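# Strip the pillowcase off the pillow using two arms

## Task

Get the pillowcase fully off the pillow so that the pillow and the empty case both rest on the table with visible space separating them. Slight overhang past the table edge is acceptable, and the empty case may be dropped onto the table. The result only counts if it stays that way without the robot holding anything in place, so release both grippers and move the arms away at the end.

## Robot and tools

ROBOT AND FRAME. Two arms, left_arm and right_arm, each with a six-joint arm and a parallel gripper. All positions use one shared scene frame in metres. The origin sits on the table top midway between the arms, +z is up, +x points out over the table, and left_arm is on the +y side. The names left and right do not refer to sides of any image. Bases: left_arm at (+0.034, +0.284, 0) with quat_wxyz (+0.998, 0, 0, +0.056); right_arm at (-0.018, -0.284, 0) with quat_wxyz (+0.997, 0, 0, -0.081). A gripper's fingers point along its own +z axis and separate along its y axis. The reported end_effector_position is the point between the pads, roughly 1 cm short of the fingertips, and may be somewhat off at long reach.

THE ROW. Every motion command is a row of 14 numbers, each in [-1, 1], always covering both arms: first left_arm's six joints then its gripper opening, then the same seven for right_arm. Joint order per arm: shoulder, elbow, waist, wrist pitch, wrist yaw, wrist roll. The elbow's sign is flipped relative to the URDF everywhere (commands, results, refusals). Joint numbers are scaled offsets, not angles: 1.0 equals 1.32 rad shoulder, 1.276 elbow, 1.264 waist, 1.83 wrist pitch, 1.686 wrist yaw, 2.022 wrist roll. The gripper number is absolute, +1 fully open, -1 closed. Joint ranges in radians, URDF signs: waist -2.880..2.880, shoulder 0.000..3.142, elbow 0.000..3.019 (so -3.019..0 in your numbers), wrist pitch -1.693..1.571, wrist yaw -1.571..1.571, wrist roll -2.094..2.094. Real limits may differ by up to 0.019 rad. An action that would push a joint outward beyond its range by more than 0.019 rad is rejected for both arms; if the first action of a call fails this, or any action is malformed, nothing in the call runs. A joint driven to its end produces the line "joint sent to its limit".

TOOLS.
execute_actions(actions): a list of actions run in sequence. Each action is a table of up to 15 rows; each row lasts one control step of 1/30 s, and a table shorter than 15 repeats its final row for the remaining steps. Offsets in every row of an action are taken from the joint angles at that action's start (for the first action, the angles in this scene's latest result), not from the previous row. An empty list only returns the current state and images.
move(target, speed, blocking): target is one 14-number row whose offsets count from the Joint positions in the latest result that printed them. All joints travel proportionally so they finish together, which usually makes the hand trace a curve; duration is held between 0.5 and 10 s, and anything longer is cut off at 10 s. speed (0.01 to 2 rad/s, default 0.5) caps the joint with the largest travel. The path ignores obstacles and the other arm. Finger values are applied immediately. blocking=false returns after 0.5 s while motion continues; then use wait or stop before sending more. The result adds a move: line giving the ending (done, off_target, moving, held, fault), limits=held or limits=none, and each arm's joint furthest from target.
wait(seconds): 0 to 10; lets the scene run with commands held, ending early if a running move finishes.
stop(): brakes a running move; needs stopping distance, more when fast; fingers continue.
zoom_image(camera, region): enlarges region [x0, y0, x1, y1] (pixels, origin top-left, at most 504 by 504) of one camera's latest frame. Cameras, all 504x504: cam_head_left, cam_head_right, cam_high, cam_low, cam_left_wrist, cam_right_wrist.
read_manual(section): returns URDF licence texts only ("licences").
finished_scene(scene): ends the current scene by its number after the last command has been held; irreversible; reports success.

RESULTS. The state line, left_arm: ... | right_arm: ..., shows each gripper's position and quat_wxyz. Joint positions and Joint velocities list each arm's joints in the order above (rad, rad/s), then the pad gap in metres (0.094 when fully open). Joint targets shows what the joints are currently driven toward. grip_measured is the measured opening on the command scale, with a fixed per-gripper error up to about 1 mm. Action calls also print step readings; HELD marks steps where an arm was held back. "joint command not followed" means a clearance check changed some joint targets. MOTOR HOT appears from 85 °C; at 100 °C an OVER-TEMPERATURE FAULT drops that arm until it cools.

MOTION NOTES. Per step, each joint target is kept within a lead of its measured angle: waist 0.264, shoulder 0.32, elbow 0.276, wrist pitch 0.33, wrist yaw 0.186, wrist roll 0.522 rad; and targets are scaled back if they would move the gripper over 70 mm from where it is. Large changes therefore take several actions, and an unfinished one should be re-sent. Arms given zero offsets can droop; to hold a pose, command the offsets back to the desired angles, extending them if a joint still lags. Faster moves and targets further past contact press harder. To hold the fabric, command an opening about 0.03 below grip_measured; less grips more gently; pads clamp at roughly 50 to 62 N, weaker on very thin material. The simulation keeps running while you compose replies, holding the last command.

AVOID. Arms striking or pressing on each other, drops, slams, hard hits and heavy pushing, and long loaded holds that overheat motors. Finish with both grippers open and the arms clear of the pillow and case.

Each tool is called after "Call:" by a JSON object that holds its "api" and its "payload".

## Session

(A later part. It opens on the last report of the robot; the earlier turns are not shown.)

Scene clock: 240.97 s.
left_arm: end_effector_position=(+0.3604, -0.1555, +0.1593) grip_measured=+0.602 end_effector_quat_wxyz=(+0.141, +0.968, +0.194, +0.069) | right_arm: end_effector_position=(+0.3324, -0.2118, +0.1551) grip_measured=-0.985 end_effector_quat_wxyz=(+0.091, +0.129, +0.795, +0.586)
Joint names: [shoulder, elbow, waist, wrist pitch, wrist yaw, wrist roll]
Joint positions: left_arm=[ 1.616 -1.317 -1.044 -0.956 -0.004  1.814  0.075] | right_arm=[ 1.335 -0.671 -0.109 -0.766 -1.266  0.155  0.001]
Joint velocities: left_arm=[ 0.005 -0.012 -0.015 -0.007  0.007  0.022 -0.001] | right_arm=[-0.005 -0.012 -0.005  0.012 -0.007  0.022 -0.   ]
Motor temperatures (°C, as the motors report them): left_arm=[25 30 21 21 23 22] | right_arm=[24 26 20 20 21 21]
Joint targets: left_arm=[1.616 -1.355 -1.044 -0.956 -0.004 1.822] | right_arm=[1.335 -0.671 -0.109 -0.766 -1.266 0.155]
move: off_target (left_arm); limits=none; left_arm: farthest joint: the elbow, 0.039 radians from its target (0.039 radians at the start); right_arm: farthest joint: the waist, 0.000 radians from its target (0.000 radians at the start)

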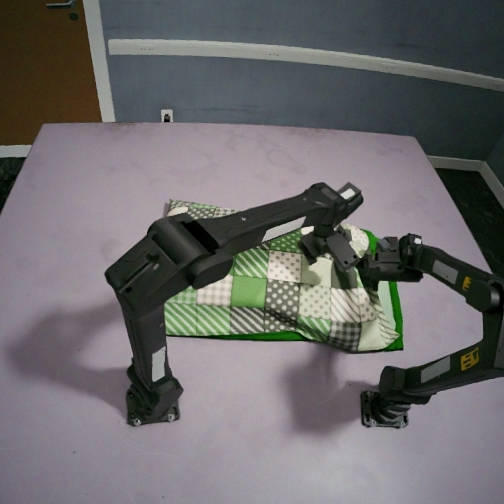

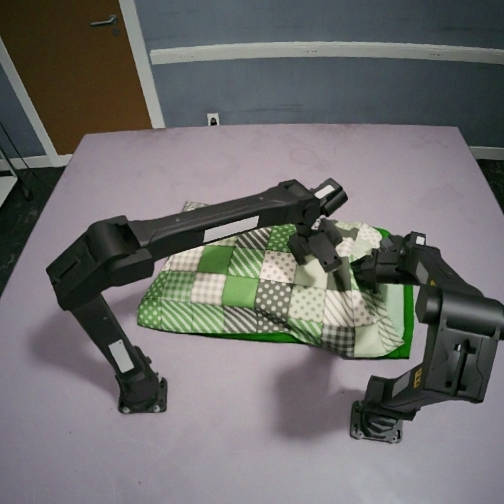

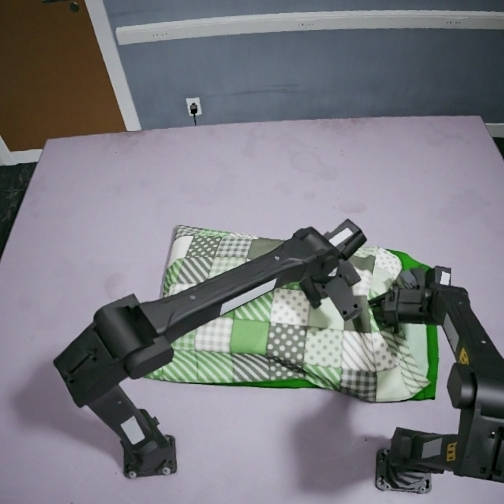

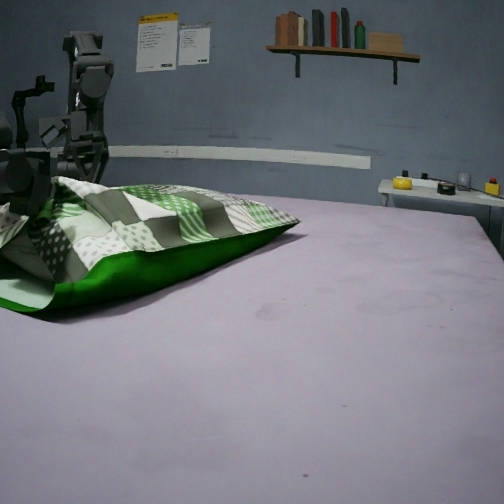

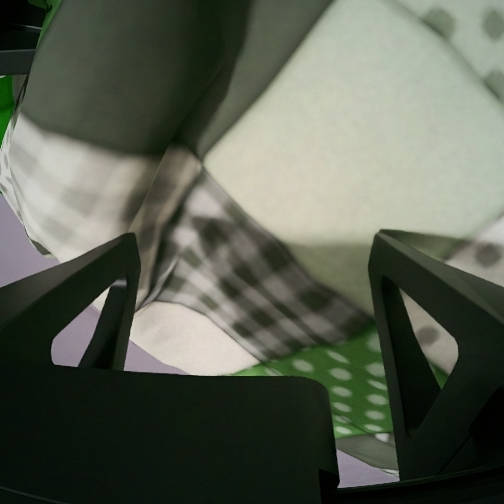

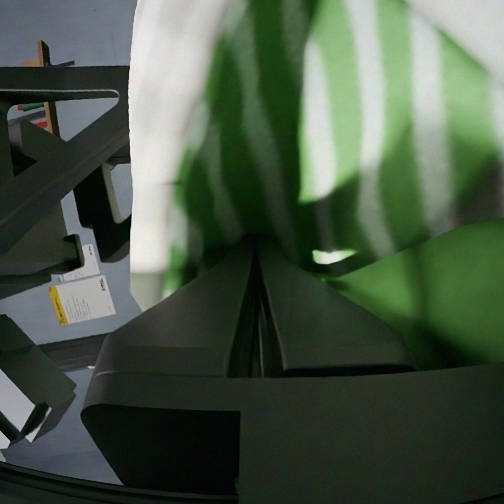

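Call:
{"api": "move", "payload": {"target": [0,-0.03,0,0.09,0,0,0.6,0,0,0,0,0,0,-1], "speed": 0.2}}

Call:
{"api": "move", "payload": {"target": [0.06,-0.03,0,0,0,0,0.6,0,0,0,0,0,0,-1], "speed": 0.15}}

Scene clock: 253.20 s.
left_arm: end_effector_position=(+0.3810, -0.1832, +0.1736) grip_measured=+0.602 end_effector_quat_wxyz=(+0.209, +0.954, +0.191, +0.101) | right_arm: end_effector_position=(+0.3324, -0.2118, +0.1551) grip_measured=-0.985 end_effector_quat_wxyz=(+0.091, +0.129, +0.795, +0.586)
Joint names: [shoulder, elbow, waist, wrist pitch, wrist yaw, wrist roll]
Joint positions: left_arm=[ 1.616 -1.317 -1.044 -0.804 -0.004  1.815  0.075] | right_arm=[ 1.335 -0.671 -0.109 -0.766 -1.266  0.155  0.001]
Joint velocities: left_arm=[ 0.015  0.017 -0.005 -0.017 -0.051 -0.007  0.   ] | right_arm=[ 0.015  0.002 -0.005 -0.002 -0.081  0.051  0.   ]
Motor temperatures (°C, as the motors report them): left_arm=[26 31 21 21 23 22] | right_arm=[24 26 20 20 21 21]
Joint targets: left_arm=[1.616 -1.355 -1.044 -0.791 -0.004 1.814] | right_arm=[1.335 -0.671 -0.109 -0.766 -1.266 0.155]
move: off_target (left_arm); limits=none; left_arm: farthest joint: the elbow, 0.039 radians from its target (0.039 radians at the start); right_arm: farthest joint: the waist, 0.000 radians from its target (0.000 radians at the start)

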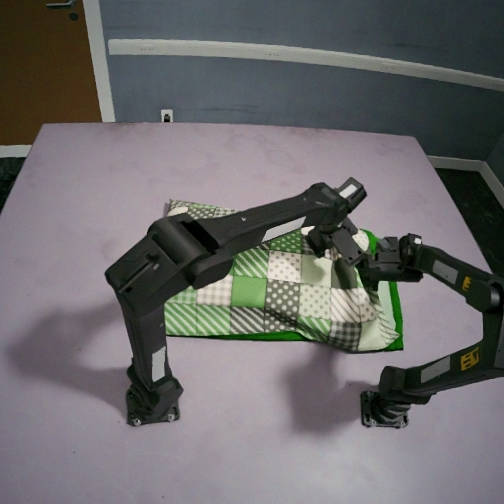

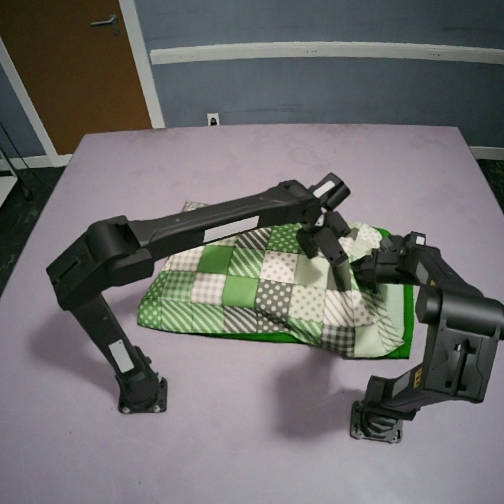

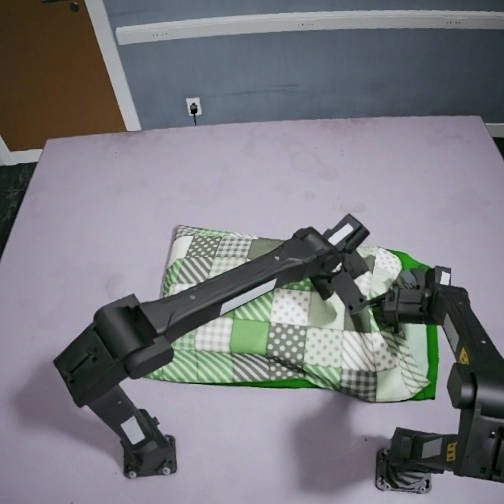

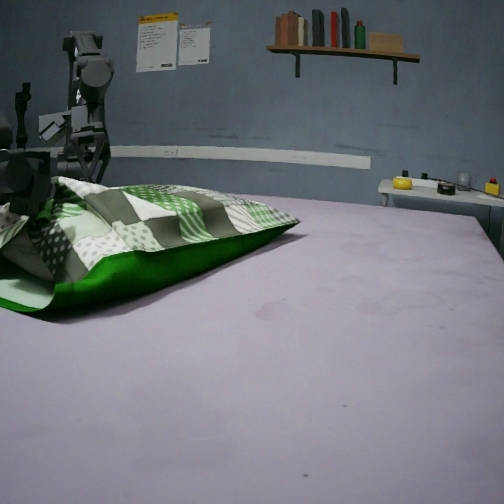

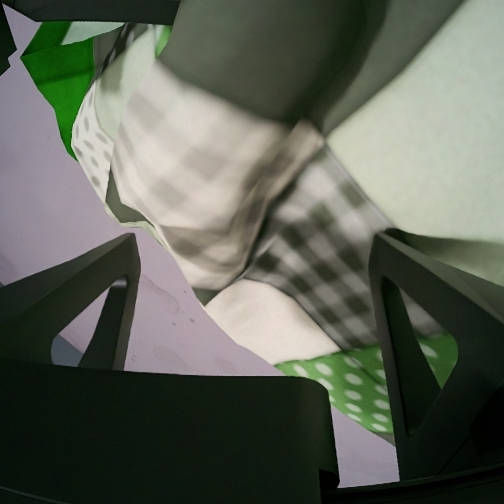

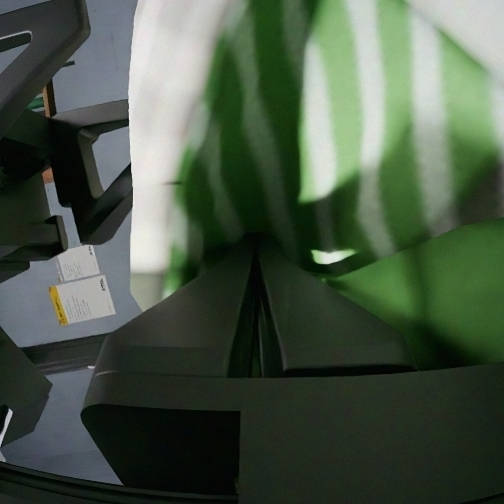

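Scene clock: 254.07 s.
left_arm: end_effector_position=(+0.3819, -0.1845, +0.1389) grip_measured=+0.602 end_effector_quat_wxyz=(+0.181, +0.960, +0.193, +0.088) | right_arm: end_effector_position=(+0.3324, -0.2118, +0.1551) grip_measured=-0.985 end_effector_quat_wxyz=(+0.091, +0.129, +0.795, +0.586)
Joint names: [shoulder, elbow, waist, wrist pitch, wrist yaw, wrist roll]
Joint positions: left_arm=[ 1.678 -1.317 -1.044 -0.804 -0.004  1.815  0.075] | right_arm=[ 1.335 -0.671 -0.109 -0.766 -1.266  0.155  0.001]
Joint velocities: left_arm=[ 0.005  0.007  0.005 -0.007  0.037 -0.081 -0.   ] | right_arm=[-0.005 -0.012 -0.005 -0.007  0.007 -0.022 -0.001]
Motor temperatures (°C, as the motors report them): left_arm=[26 31 21 21 23 22] | right_arm=[24 26 20 20 21 21]
Joint targets: left_arm=[1.695 -1.355 -1.044 -0.804 -0.004 1.815] | right_arm=[1.335 -0.671 -0.109 -0.766 -1.266 0.155]
move: off_target (left_arm); limits=none; left_arm: farthest joint: the elbow, 0.039 radians from its target (0.039 radians at the start); right_arm: farthest joint: the waist, 0.000 radians from its target (0.000 radians at the start)

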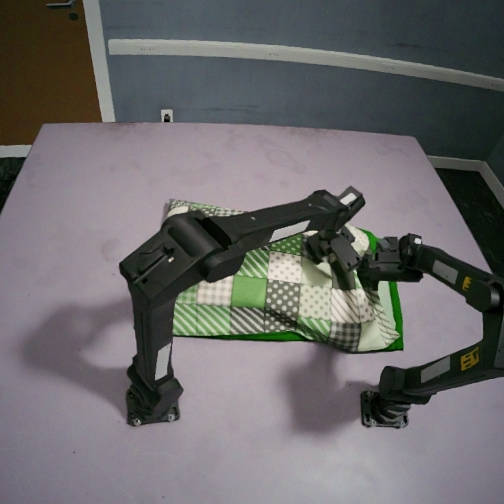

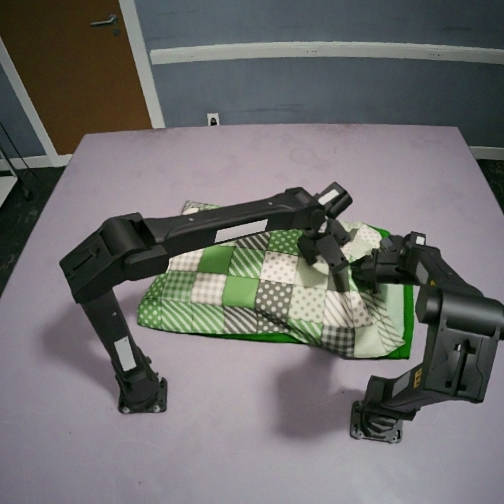

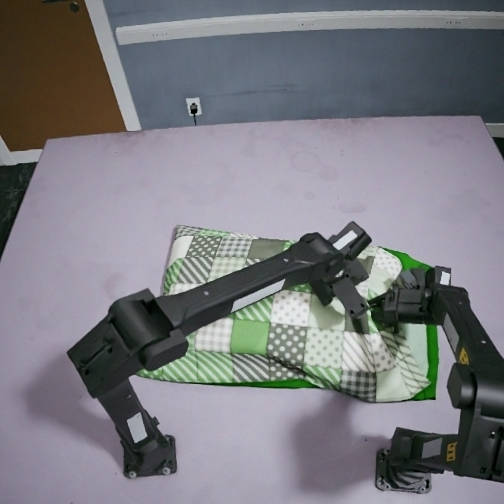

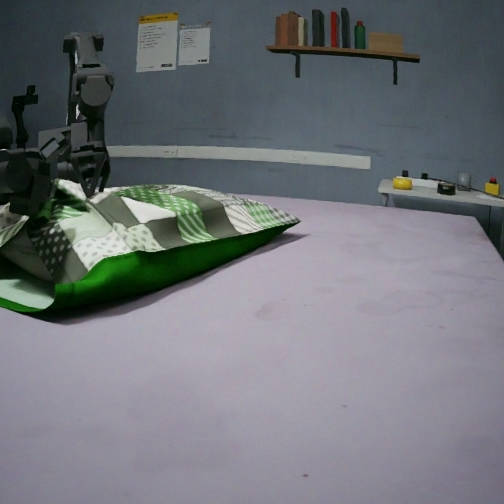

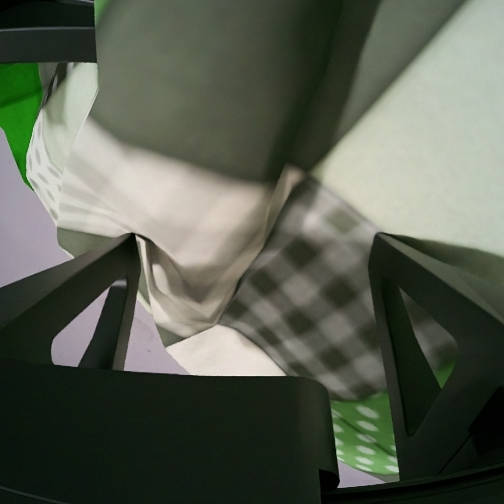

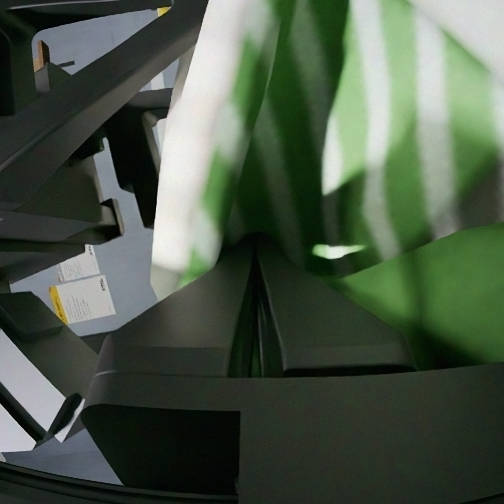

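Fold is between the fingers. Close, then release right and back it off.

Call:
{"api": "move", "payload": {"target": [0.02,-0.03,0,0,0,0,-1,0,0,0,0,0,0,-1], "speed": 0.1}}

Call:
{"api": "move", "payload": {"target": [0,-0.03,0,0,0,0,-1,0,0,0,0,0,0,-0.3]}}

Call:
{"api": "move", "payload": {"target": [-0.04,-0.03,0,0,0,0,-1,0,0,-0.3,0,0,0,-0.3]}}

Scene clock: 264.40 s.
left_arm: end_effector_position=(+0.3819, -0.1845, +0.1363) grip_measured=-0.981 end_effector_quat_wxyz=(+0.179, +0.961, +0.193, +0.087) | right_arm: end_effector_position=(+0.3324, -0.2118, +0.1551) grip_measured=-0.985 end_effector_quat_wxyz=(+0.091, +0.129, +0.795, +0.586)
Joint names: [shoulder, elbow, waist, wrist pitch, wrist yaw, wrist roll]
Joint positions: left_arm=[ 1.682 -1.317 -1.044 -0.804 -0.004  1.815  0.001] | right_arm=[ 1.335 -0.671 -0.109 -0.766 -1.266  0.155  0.001]
Joint velocities: left_arm=[-0.005 -0.017 -0.005 -0.027 -0.022 -0.037 -0.   ] | right_arm=[-0.005  0.007 -0.015  0.007  0.081  0.007 -0.   ]
Motor temperatures (°C, as the motors report them): left_arm=[26 31 21 21 23 22] | right_arm=[24 26 20 20 21 21]
Joint targets: left_arm=[1.704 -1.355 -1.044 -0.804 -0.004 1.815] | right_arm=[1.335 -0.671 -0.109 -0.766 -1.266 0.155]
move: off_target (left_arm); limits=none; left_arm: farthest joint: the elbow, 0.039 radians from its target (0.039 radians at the start); right_arm: farthest joint: the waist, 0.000 radians from its target (0.000 radians at the start)

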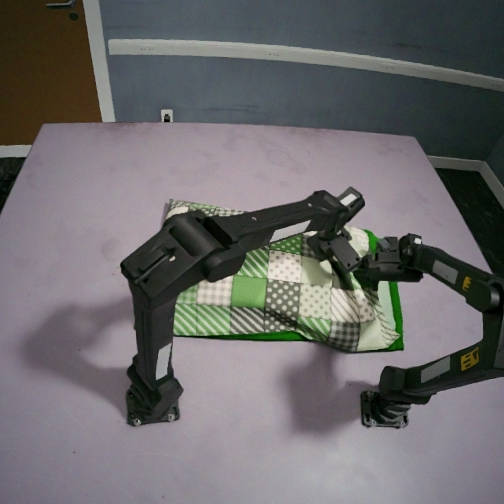

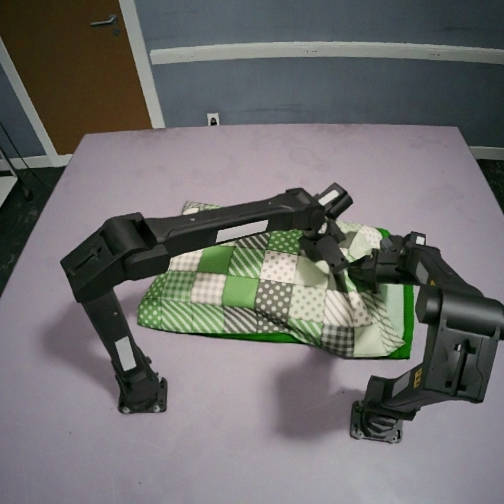

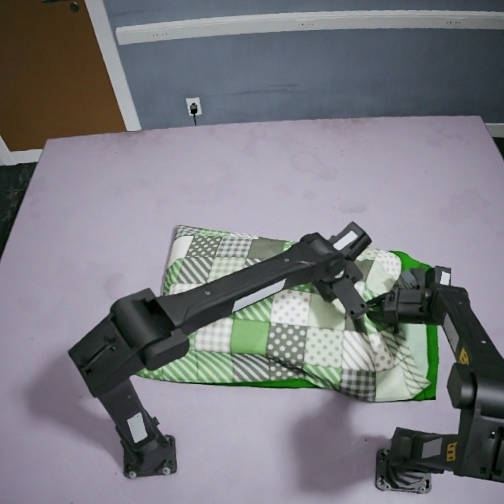

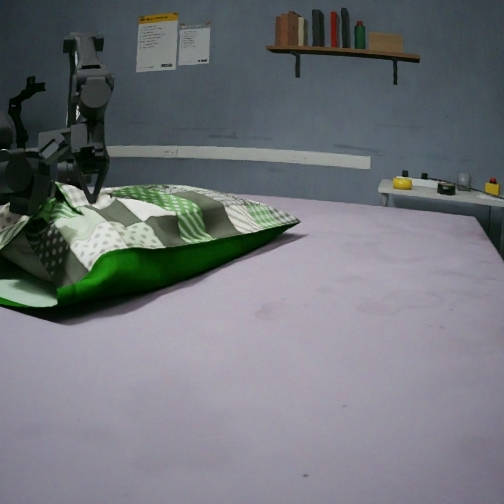

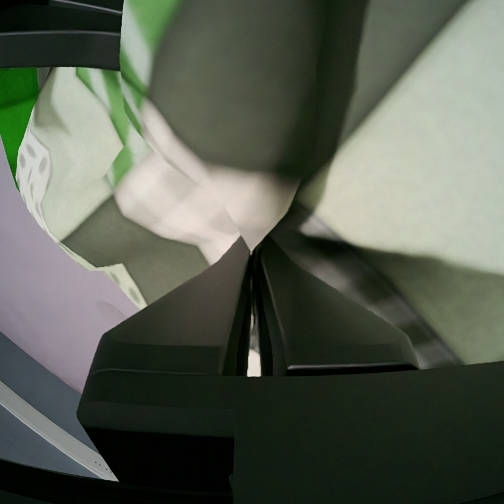

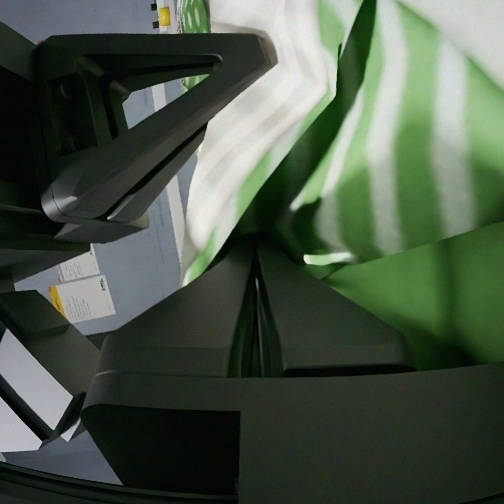

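Scene clock: 265.10 s.
left_arm: end_effector_position=(+0.3819, -0.1845, +0.1363) grip_measured=-0.981 end_effector_quat_wxyz=(+0.179, +0.961, +0.193, +0.087) | right_arm: end_effector_position=(+0.3324, -0.2118, +0.1551) grip_measured=-0.302 end_effector_quat_wxyz=(+0.091, +0.129, +0.795, +0.586)
Joint names: [shoulder, elbow, waist, wrist pitch, wrist yaw, wrist roll]
Joint positions: left_arm=[ 1.682 -1.317 -1.044 -0.804 -0.004  1.815  0.001] | right_arm=[ 1.335 -0.671 -0.109 -0.766 -1.266  0.155  0.033]
Joint velocities: left_arm=[ 0.015 -0.012 -0.015  0.022  0.007  0.007  0.   ] | right_arm=[-0.005 -0.007 -0.005 -0.007  0.022  0.037  0.001]
Motor temperatures (°C, as the motors report them): left_arm=[26 31 21 21 23 22] | right_arm=[24 26 20 20 21 21]
Joint targets: left_arm=[1.682 -1.355 -1.044 -0.804 -0.004 1.815] | right_arm=[1.335 -0.671 -0.109 -0.766 -1.266 0.155]
move: off_target (left_arm); limits=none; left_arm: farthest joint: the elbow, 0.039 radians from its target (0.039 radians at the start); right_arm: farthest joint: the waist, 0.000 radians from its target (0.000 radians at the start)

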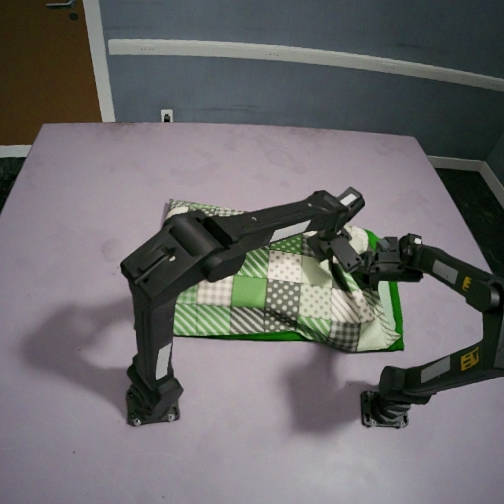

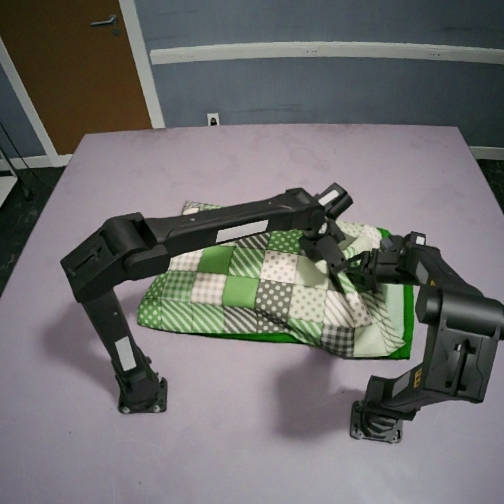

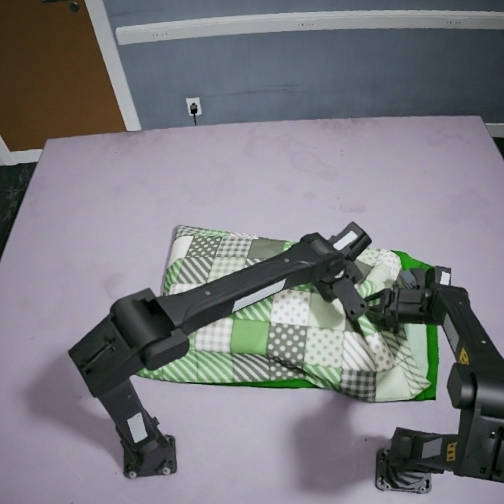

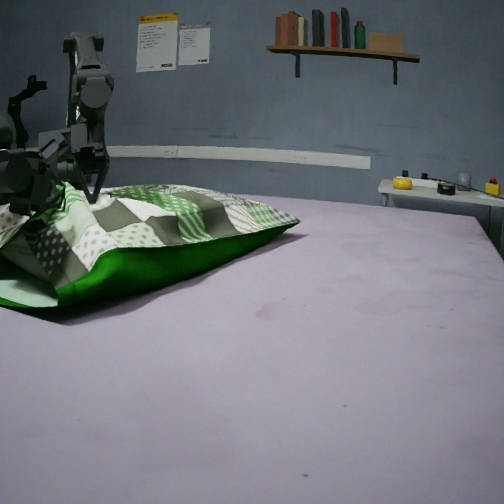

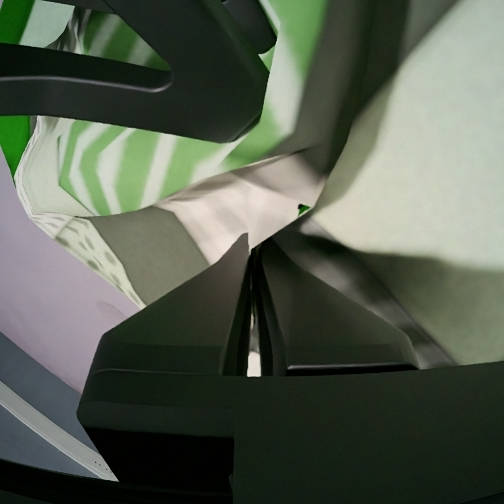

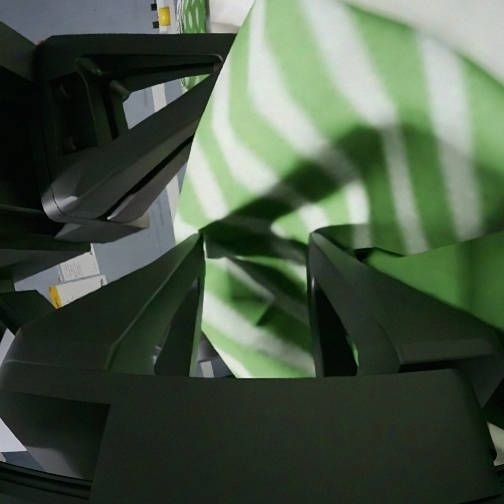

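Scene clock: 266.27 s.
left_arm: end_effector_position=(+0.3817, -0.1842, +0.1515) grip_measured=-0.981 end_effector_quat_wxyz=(+0.191, +0.958, +0.192, +0.092) | right_arm: end_effector_position=(+0.3346, -0.3452, +0.1551) grip_measured=-0.302 end_effector_quat_wxyz=(+0.199, +0.275, +0.757, +0.559)
Joint names: [shoulder, elbow, waist, wrist pitch, wrist yaw, wrist roll]
Joint positions: left_arm=[ 1.655 -1.317 -1.044 -0.804 -0.004  1.815  0.001] | right_arm=[ 1.335 -0.671 -0.485 -0.766 -1.266  0.155  0.033]
Joint velocities: left_arm=[ 0.005  0.002 -0.005 -0.007 -0.037  0.066 -0.001] | right_arm=[-0.005 -0.002  0.015 -0.022 -0.051 -0.051  0.001]
Motor temperatures (°C, as the motors report them): left_arm=[26 31 21 21 23 22] | right_arm=[24 26 20 20 21 21]
Joint targets: left_arm=[1.630 -1.355 -1.044 -0.804 -0.004 1.815] | right_arm=[1.335 -0.671 -0.489 -0.766 -1.266 0.155]
move: off_target (left_arm); limits=none; left_arm: farthest joint: the elbow, 0.039 radians from its target (0.039 radians at the start); right_arm: farthest joint: the waist, 0.003 radians from its target (0.379 radians at the start)

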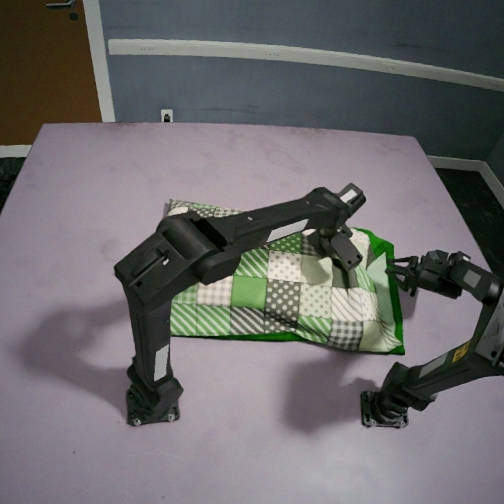

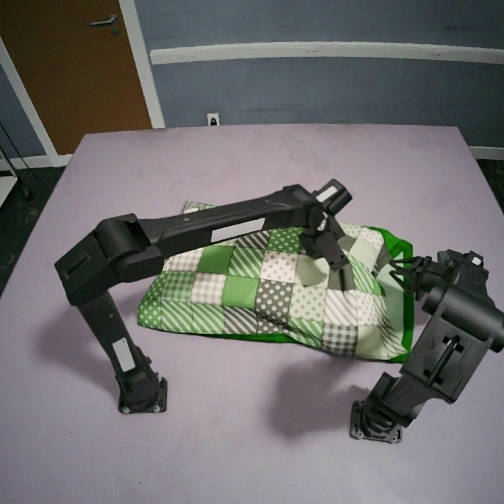

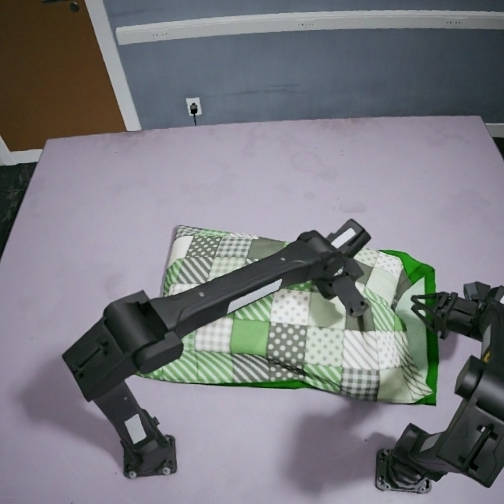

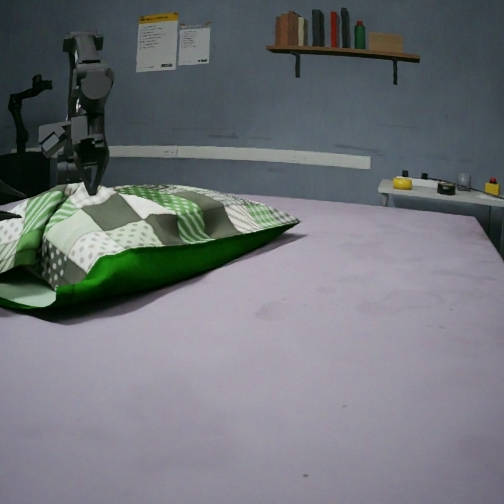

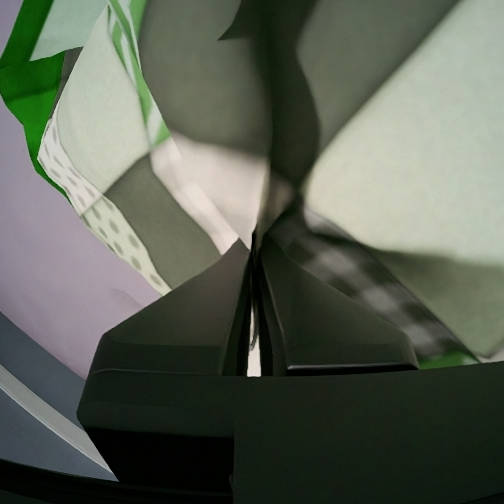

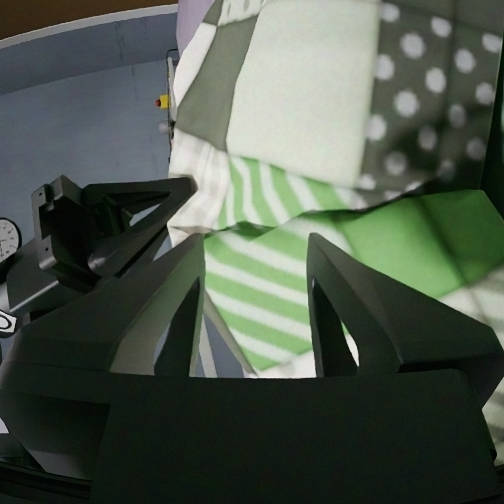

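Call:
{"api": "move", "payload": {"target": [-0.04,-0.03,0.04,0,0,0,-1,0,0,-0.12,0,0,0,-0.5]}}

Call:
{"api": "move", "payload": {"target": [0,-0.03,0,0,0,0,-1,0.272,0,0,0.13,0,0,-0.5]}}

Call:
{"api": "move", "payload": {"target": [0,-0.03,0,0,0,0,-1,0,0,0.15,0,0,0,-0.5], "speed": 0.25}}

Scene clock: 278.33 s.
left_arm: end_effector_position=(+0.4041, -0.1656, +0.1678) grip_measured=-0.981 end_effector_quat_wxyz=(+0.202, +0.950, +0.215, +0.104) | right_arm: end_effector_position=(+0.3220, -0.3959, +0.1551) grip_measured=-0.498 end_effector_quat_wxyz=(+0.239, +0.330, +0.735, +0.543)
Joint names: [shoulder, elbow, waist, wrist pitch, wrist yaw, wrist roll]
Joint positions: left_arm=[ 1.626 -1.317 -0.994 -0.804 -0.004  1.815  0.001] | right_arm=[ 1.335 -0.671 -0.631 -0.766 -1.266  0.155  0.024]
Joint velocities: left_arm=[-0.024  0.012 -0.015  0.002  0.066  0.022  0.001] | right_arm=[-0.005  0.002  0.015  0.002 -0.037 -0.007 -0.001]
Motor temperatures (°C, as the motors report them): left_arm=[26 32 21 21 23 22] | right_arm=[24 26 20 20 21 21]
Joint targets: left_arm=[1.602 -1.355 -0.994 -0.804 -0.004 1.815] | right_arm=[1.335 -0.671 -0.637 -0.766 -1.266 0.155]
move: off_target (left_arm); limits=none; left_arm: farthest joint: the elbow, 0.039 radians from its target (0.039 radians at the start); right_arm: farthest joint: the waist, 0.005 radians from its target (0.152 radians at the start)

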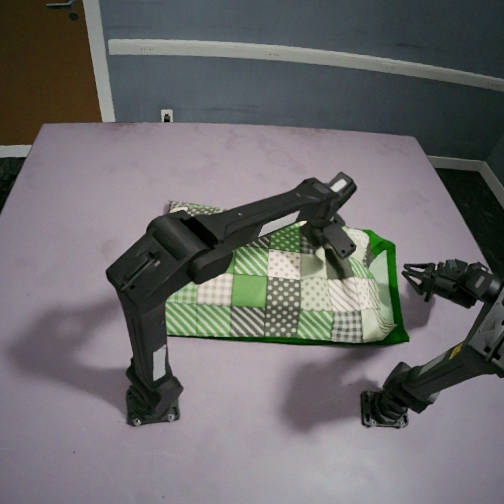

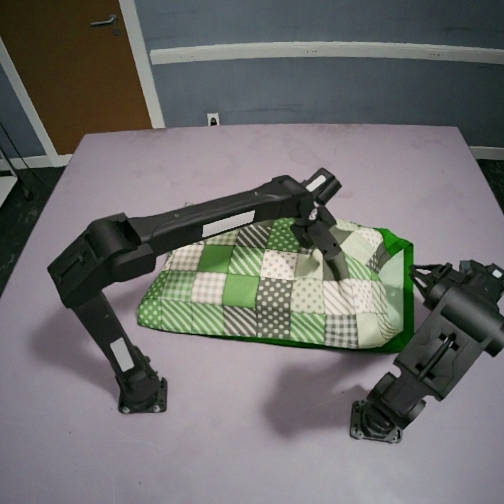

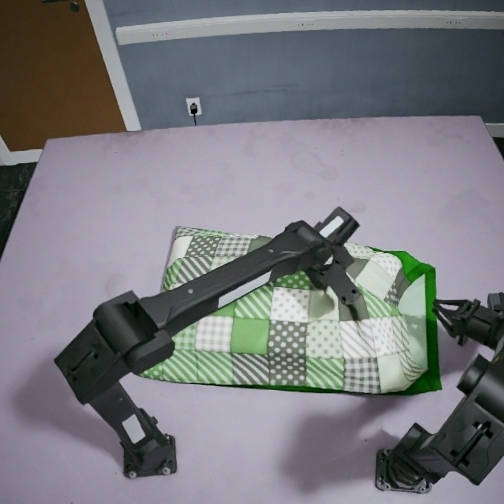

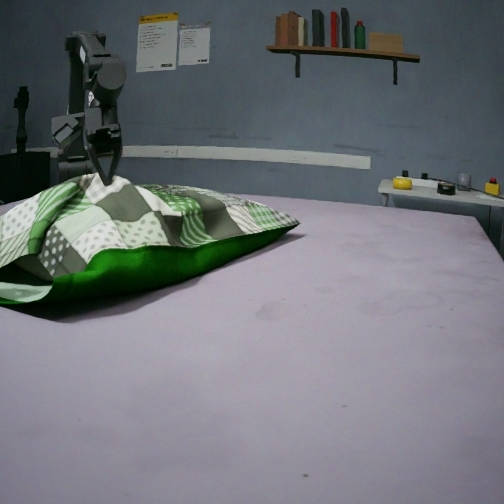

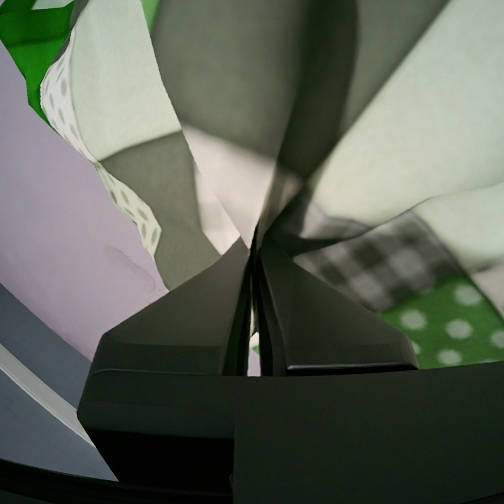

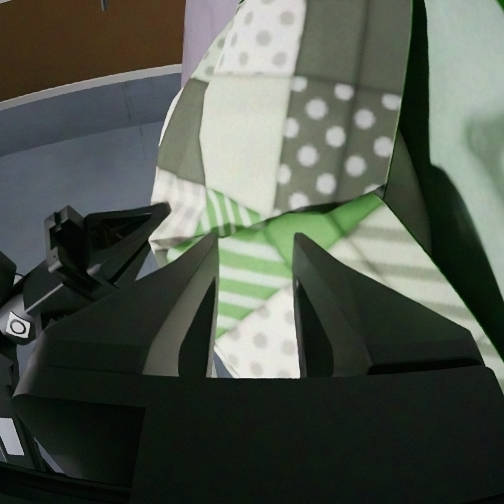

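Scene clock: 279.57 s.
left_arm: end_effector_position=(+0.4041, -0.1656, +0.1678) grip_measured=-0.981 end_effector_quat_wxyz=(+0.202, +0.950, +0.215, +0.104) | right_arm: end_effector_position=(+0.3354, -0.4095, +0.0503) grip_measured=-0.498 end_effector_quat_wxyz=(+0.194, +0.362, +0.720, +0.559)
Joint names: [shoulder, elbow, waist, wrist pitch, wrist yaw, wrist roll]
Joint positions: left_arm=[ 1.626 -1.317 -0.994 -0.804 -0.004  1.815  0.001] | right_arm=[ 1.682 -0.671 -0.631 -0.538 -1.266  0.155  0.024]
Joint velocities: left_arm=[-0.005  0.017  0.005  0.007  0.022  0.037 -0.001] | right_arm=[-0.005 -0.007 -0.005 -0.017  0.007 -0.037  0.   ]
Motor temperatures (°C, as the motors report them): left_arm=[26 32 21 21 23 22] | right_arm=[24 26 20 20 21 21]
Joint targets: left_arm=[1.626 -1.355 -0.994 -0.804 -0.004 1.815] | right_arm=[1.694 -0.671 -0.631 -0.528 -1.266 0.155]
move: off_target (left_arm); limits=none; left_arm: farthest joint: the elbow, 0.039 radians from its target (0.039 radians at the start); right_arm: farthest joint: the shoulder, 0.012 radians from its target (0.359 radians at the start)

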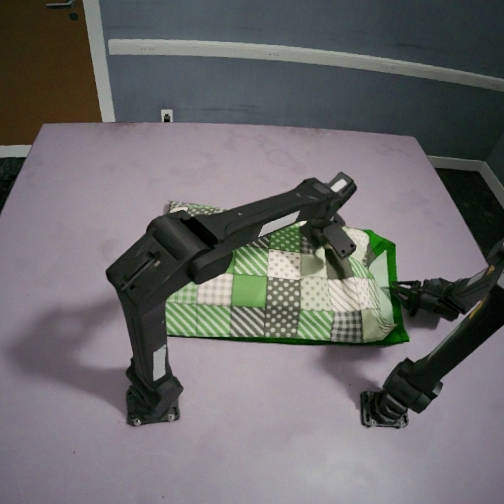

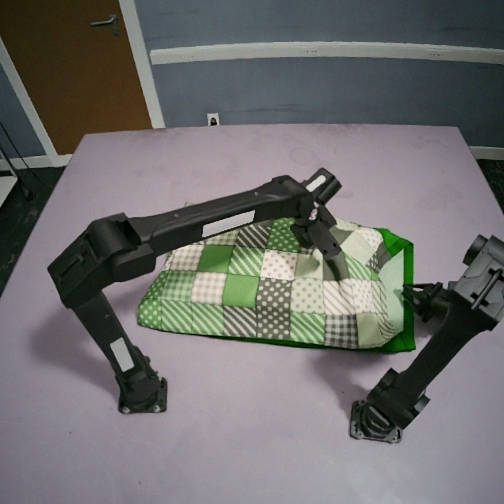

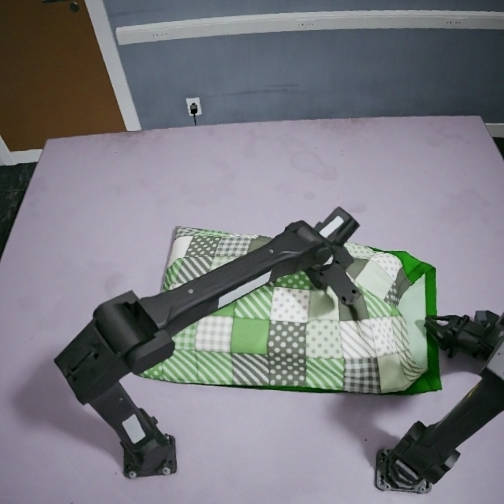

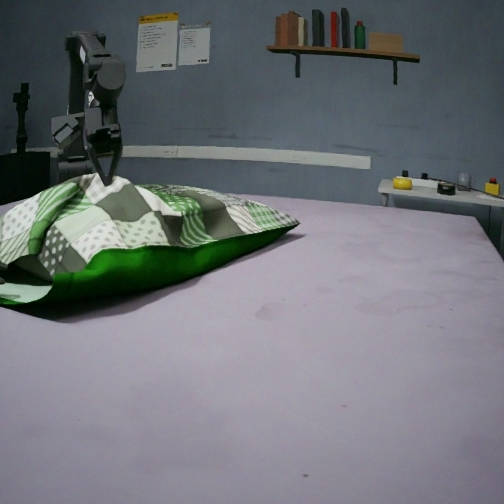

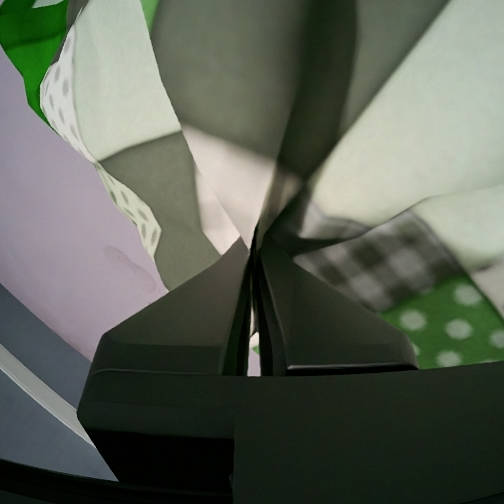

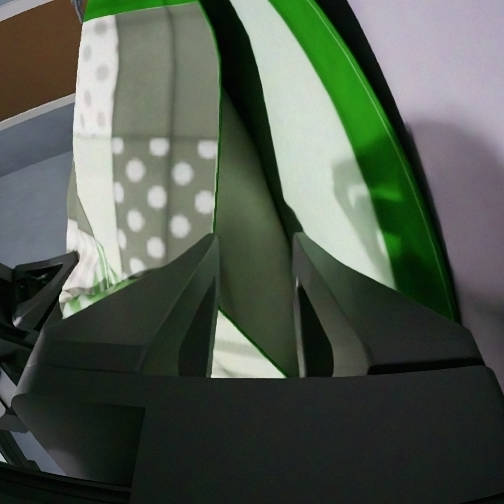

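Scene clock: 280.70 s.
left_arm: end_effector_position=(+0.4041, -0.1656, +0.1678) grip_measured=-0.981 end_effector_quat_wxyz=(+0.202, +0.950, +0.215, +0.104) | right_arm: end_effector_position=(+0.3522, -0.3439, +0.0503) grip_measured=-0.498 end_effector_quat_wxyz=(+0.143, +0.296, +0.750, +0.574)
Joint names: [shoulder, elbow, waist, wrist pitch, wrist yaw, wrist roll]
Joint positions: left_arm=[ 1.626 -1.317 -0.994 -0.804 -0.004  1.815  0.001] | right_arm=[ 1.682 -0.671 -0.45  -0.538 -1.266  0.155  0.024]
Joint velocities: left_arm=[-0.005 -0.007 -0.005 -0.012 -0.051  0.037 -0.   ] | right_arm=[-0.005  0.012  0.005  0.007  0.037  0.066  0.   ]
Motor temperatures (°C, as the motors report them): left_arm=[26 32 21 21 23 22] | right_arm=[24 26 20 20 21 21]
Joint targets: left_arm=[1.626 -1.355 -0.994 -0.804 -0.004 1.815] | right_arm=[1.682 -0.671 -0.442 -0.538 -1.266 0.155]
move: off_target (left_arm); limits=none; left_arm: farthest joint: the elbow, 0.039 radians from its target (0.039 radians at the start); right_arm: farthest joint: the waist, 0.009 radians from its target (0.190 radians at the start)

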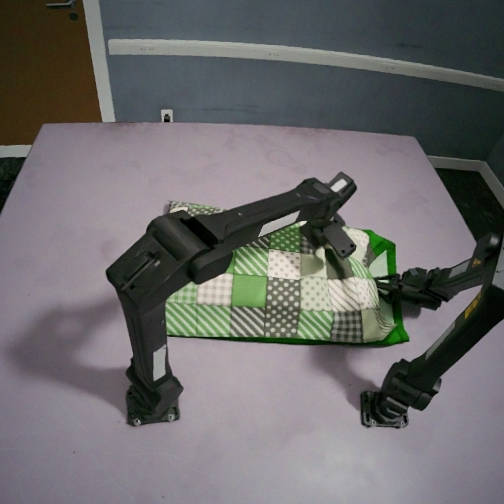

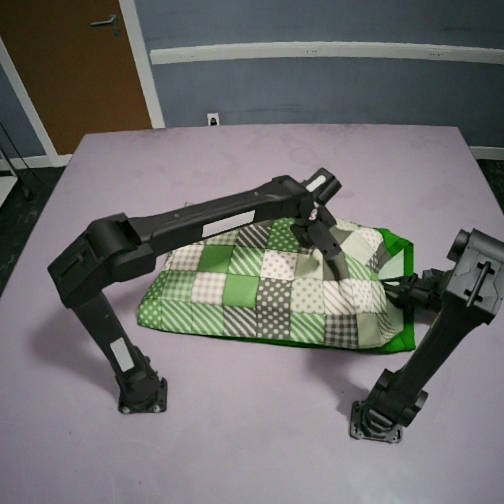

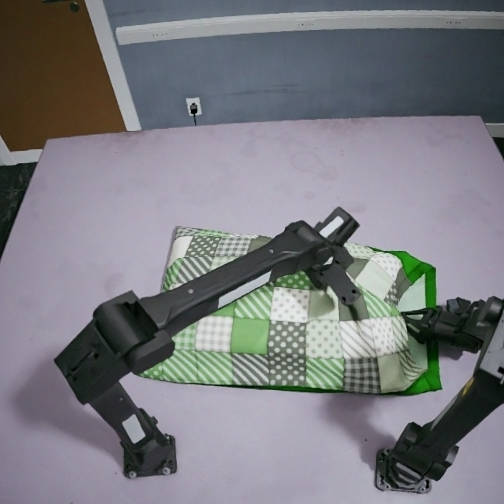

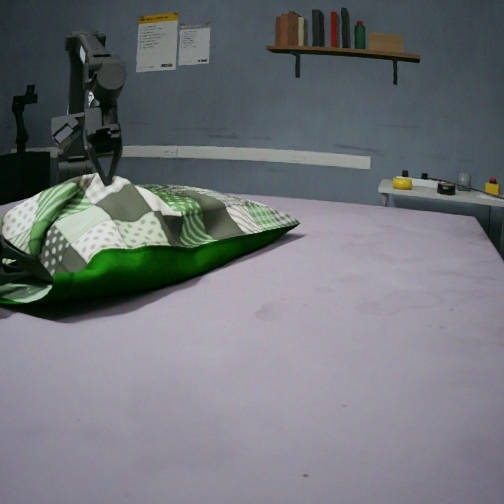

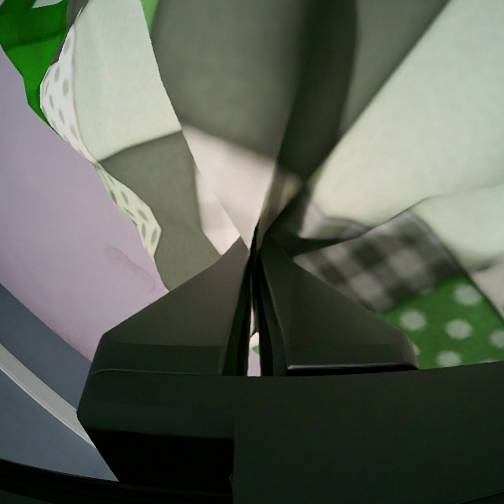

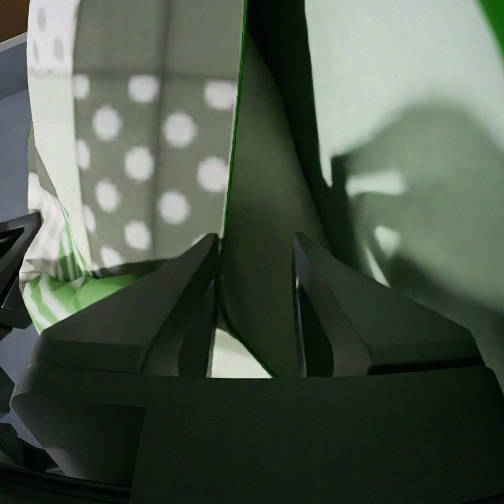

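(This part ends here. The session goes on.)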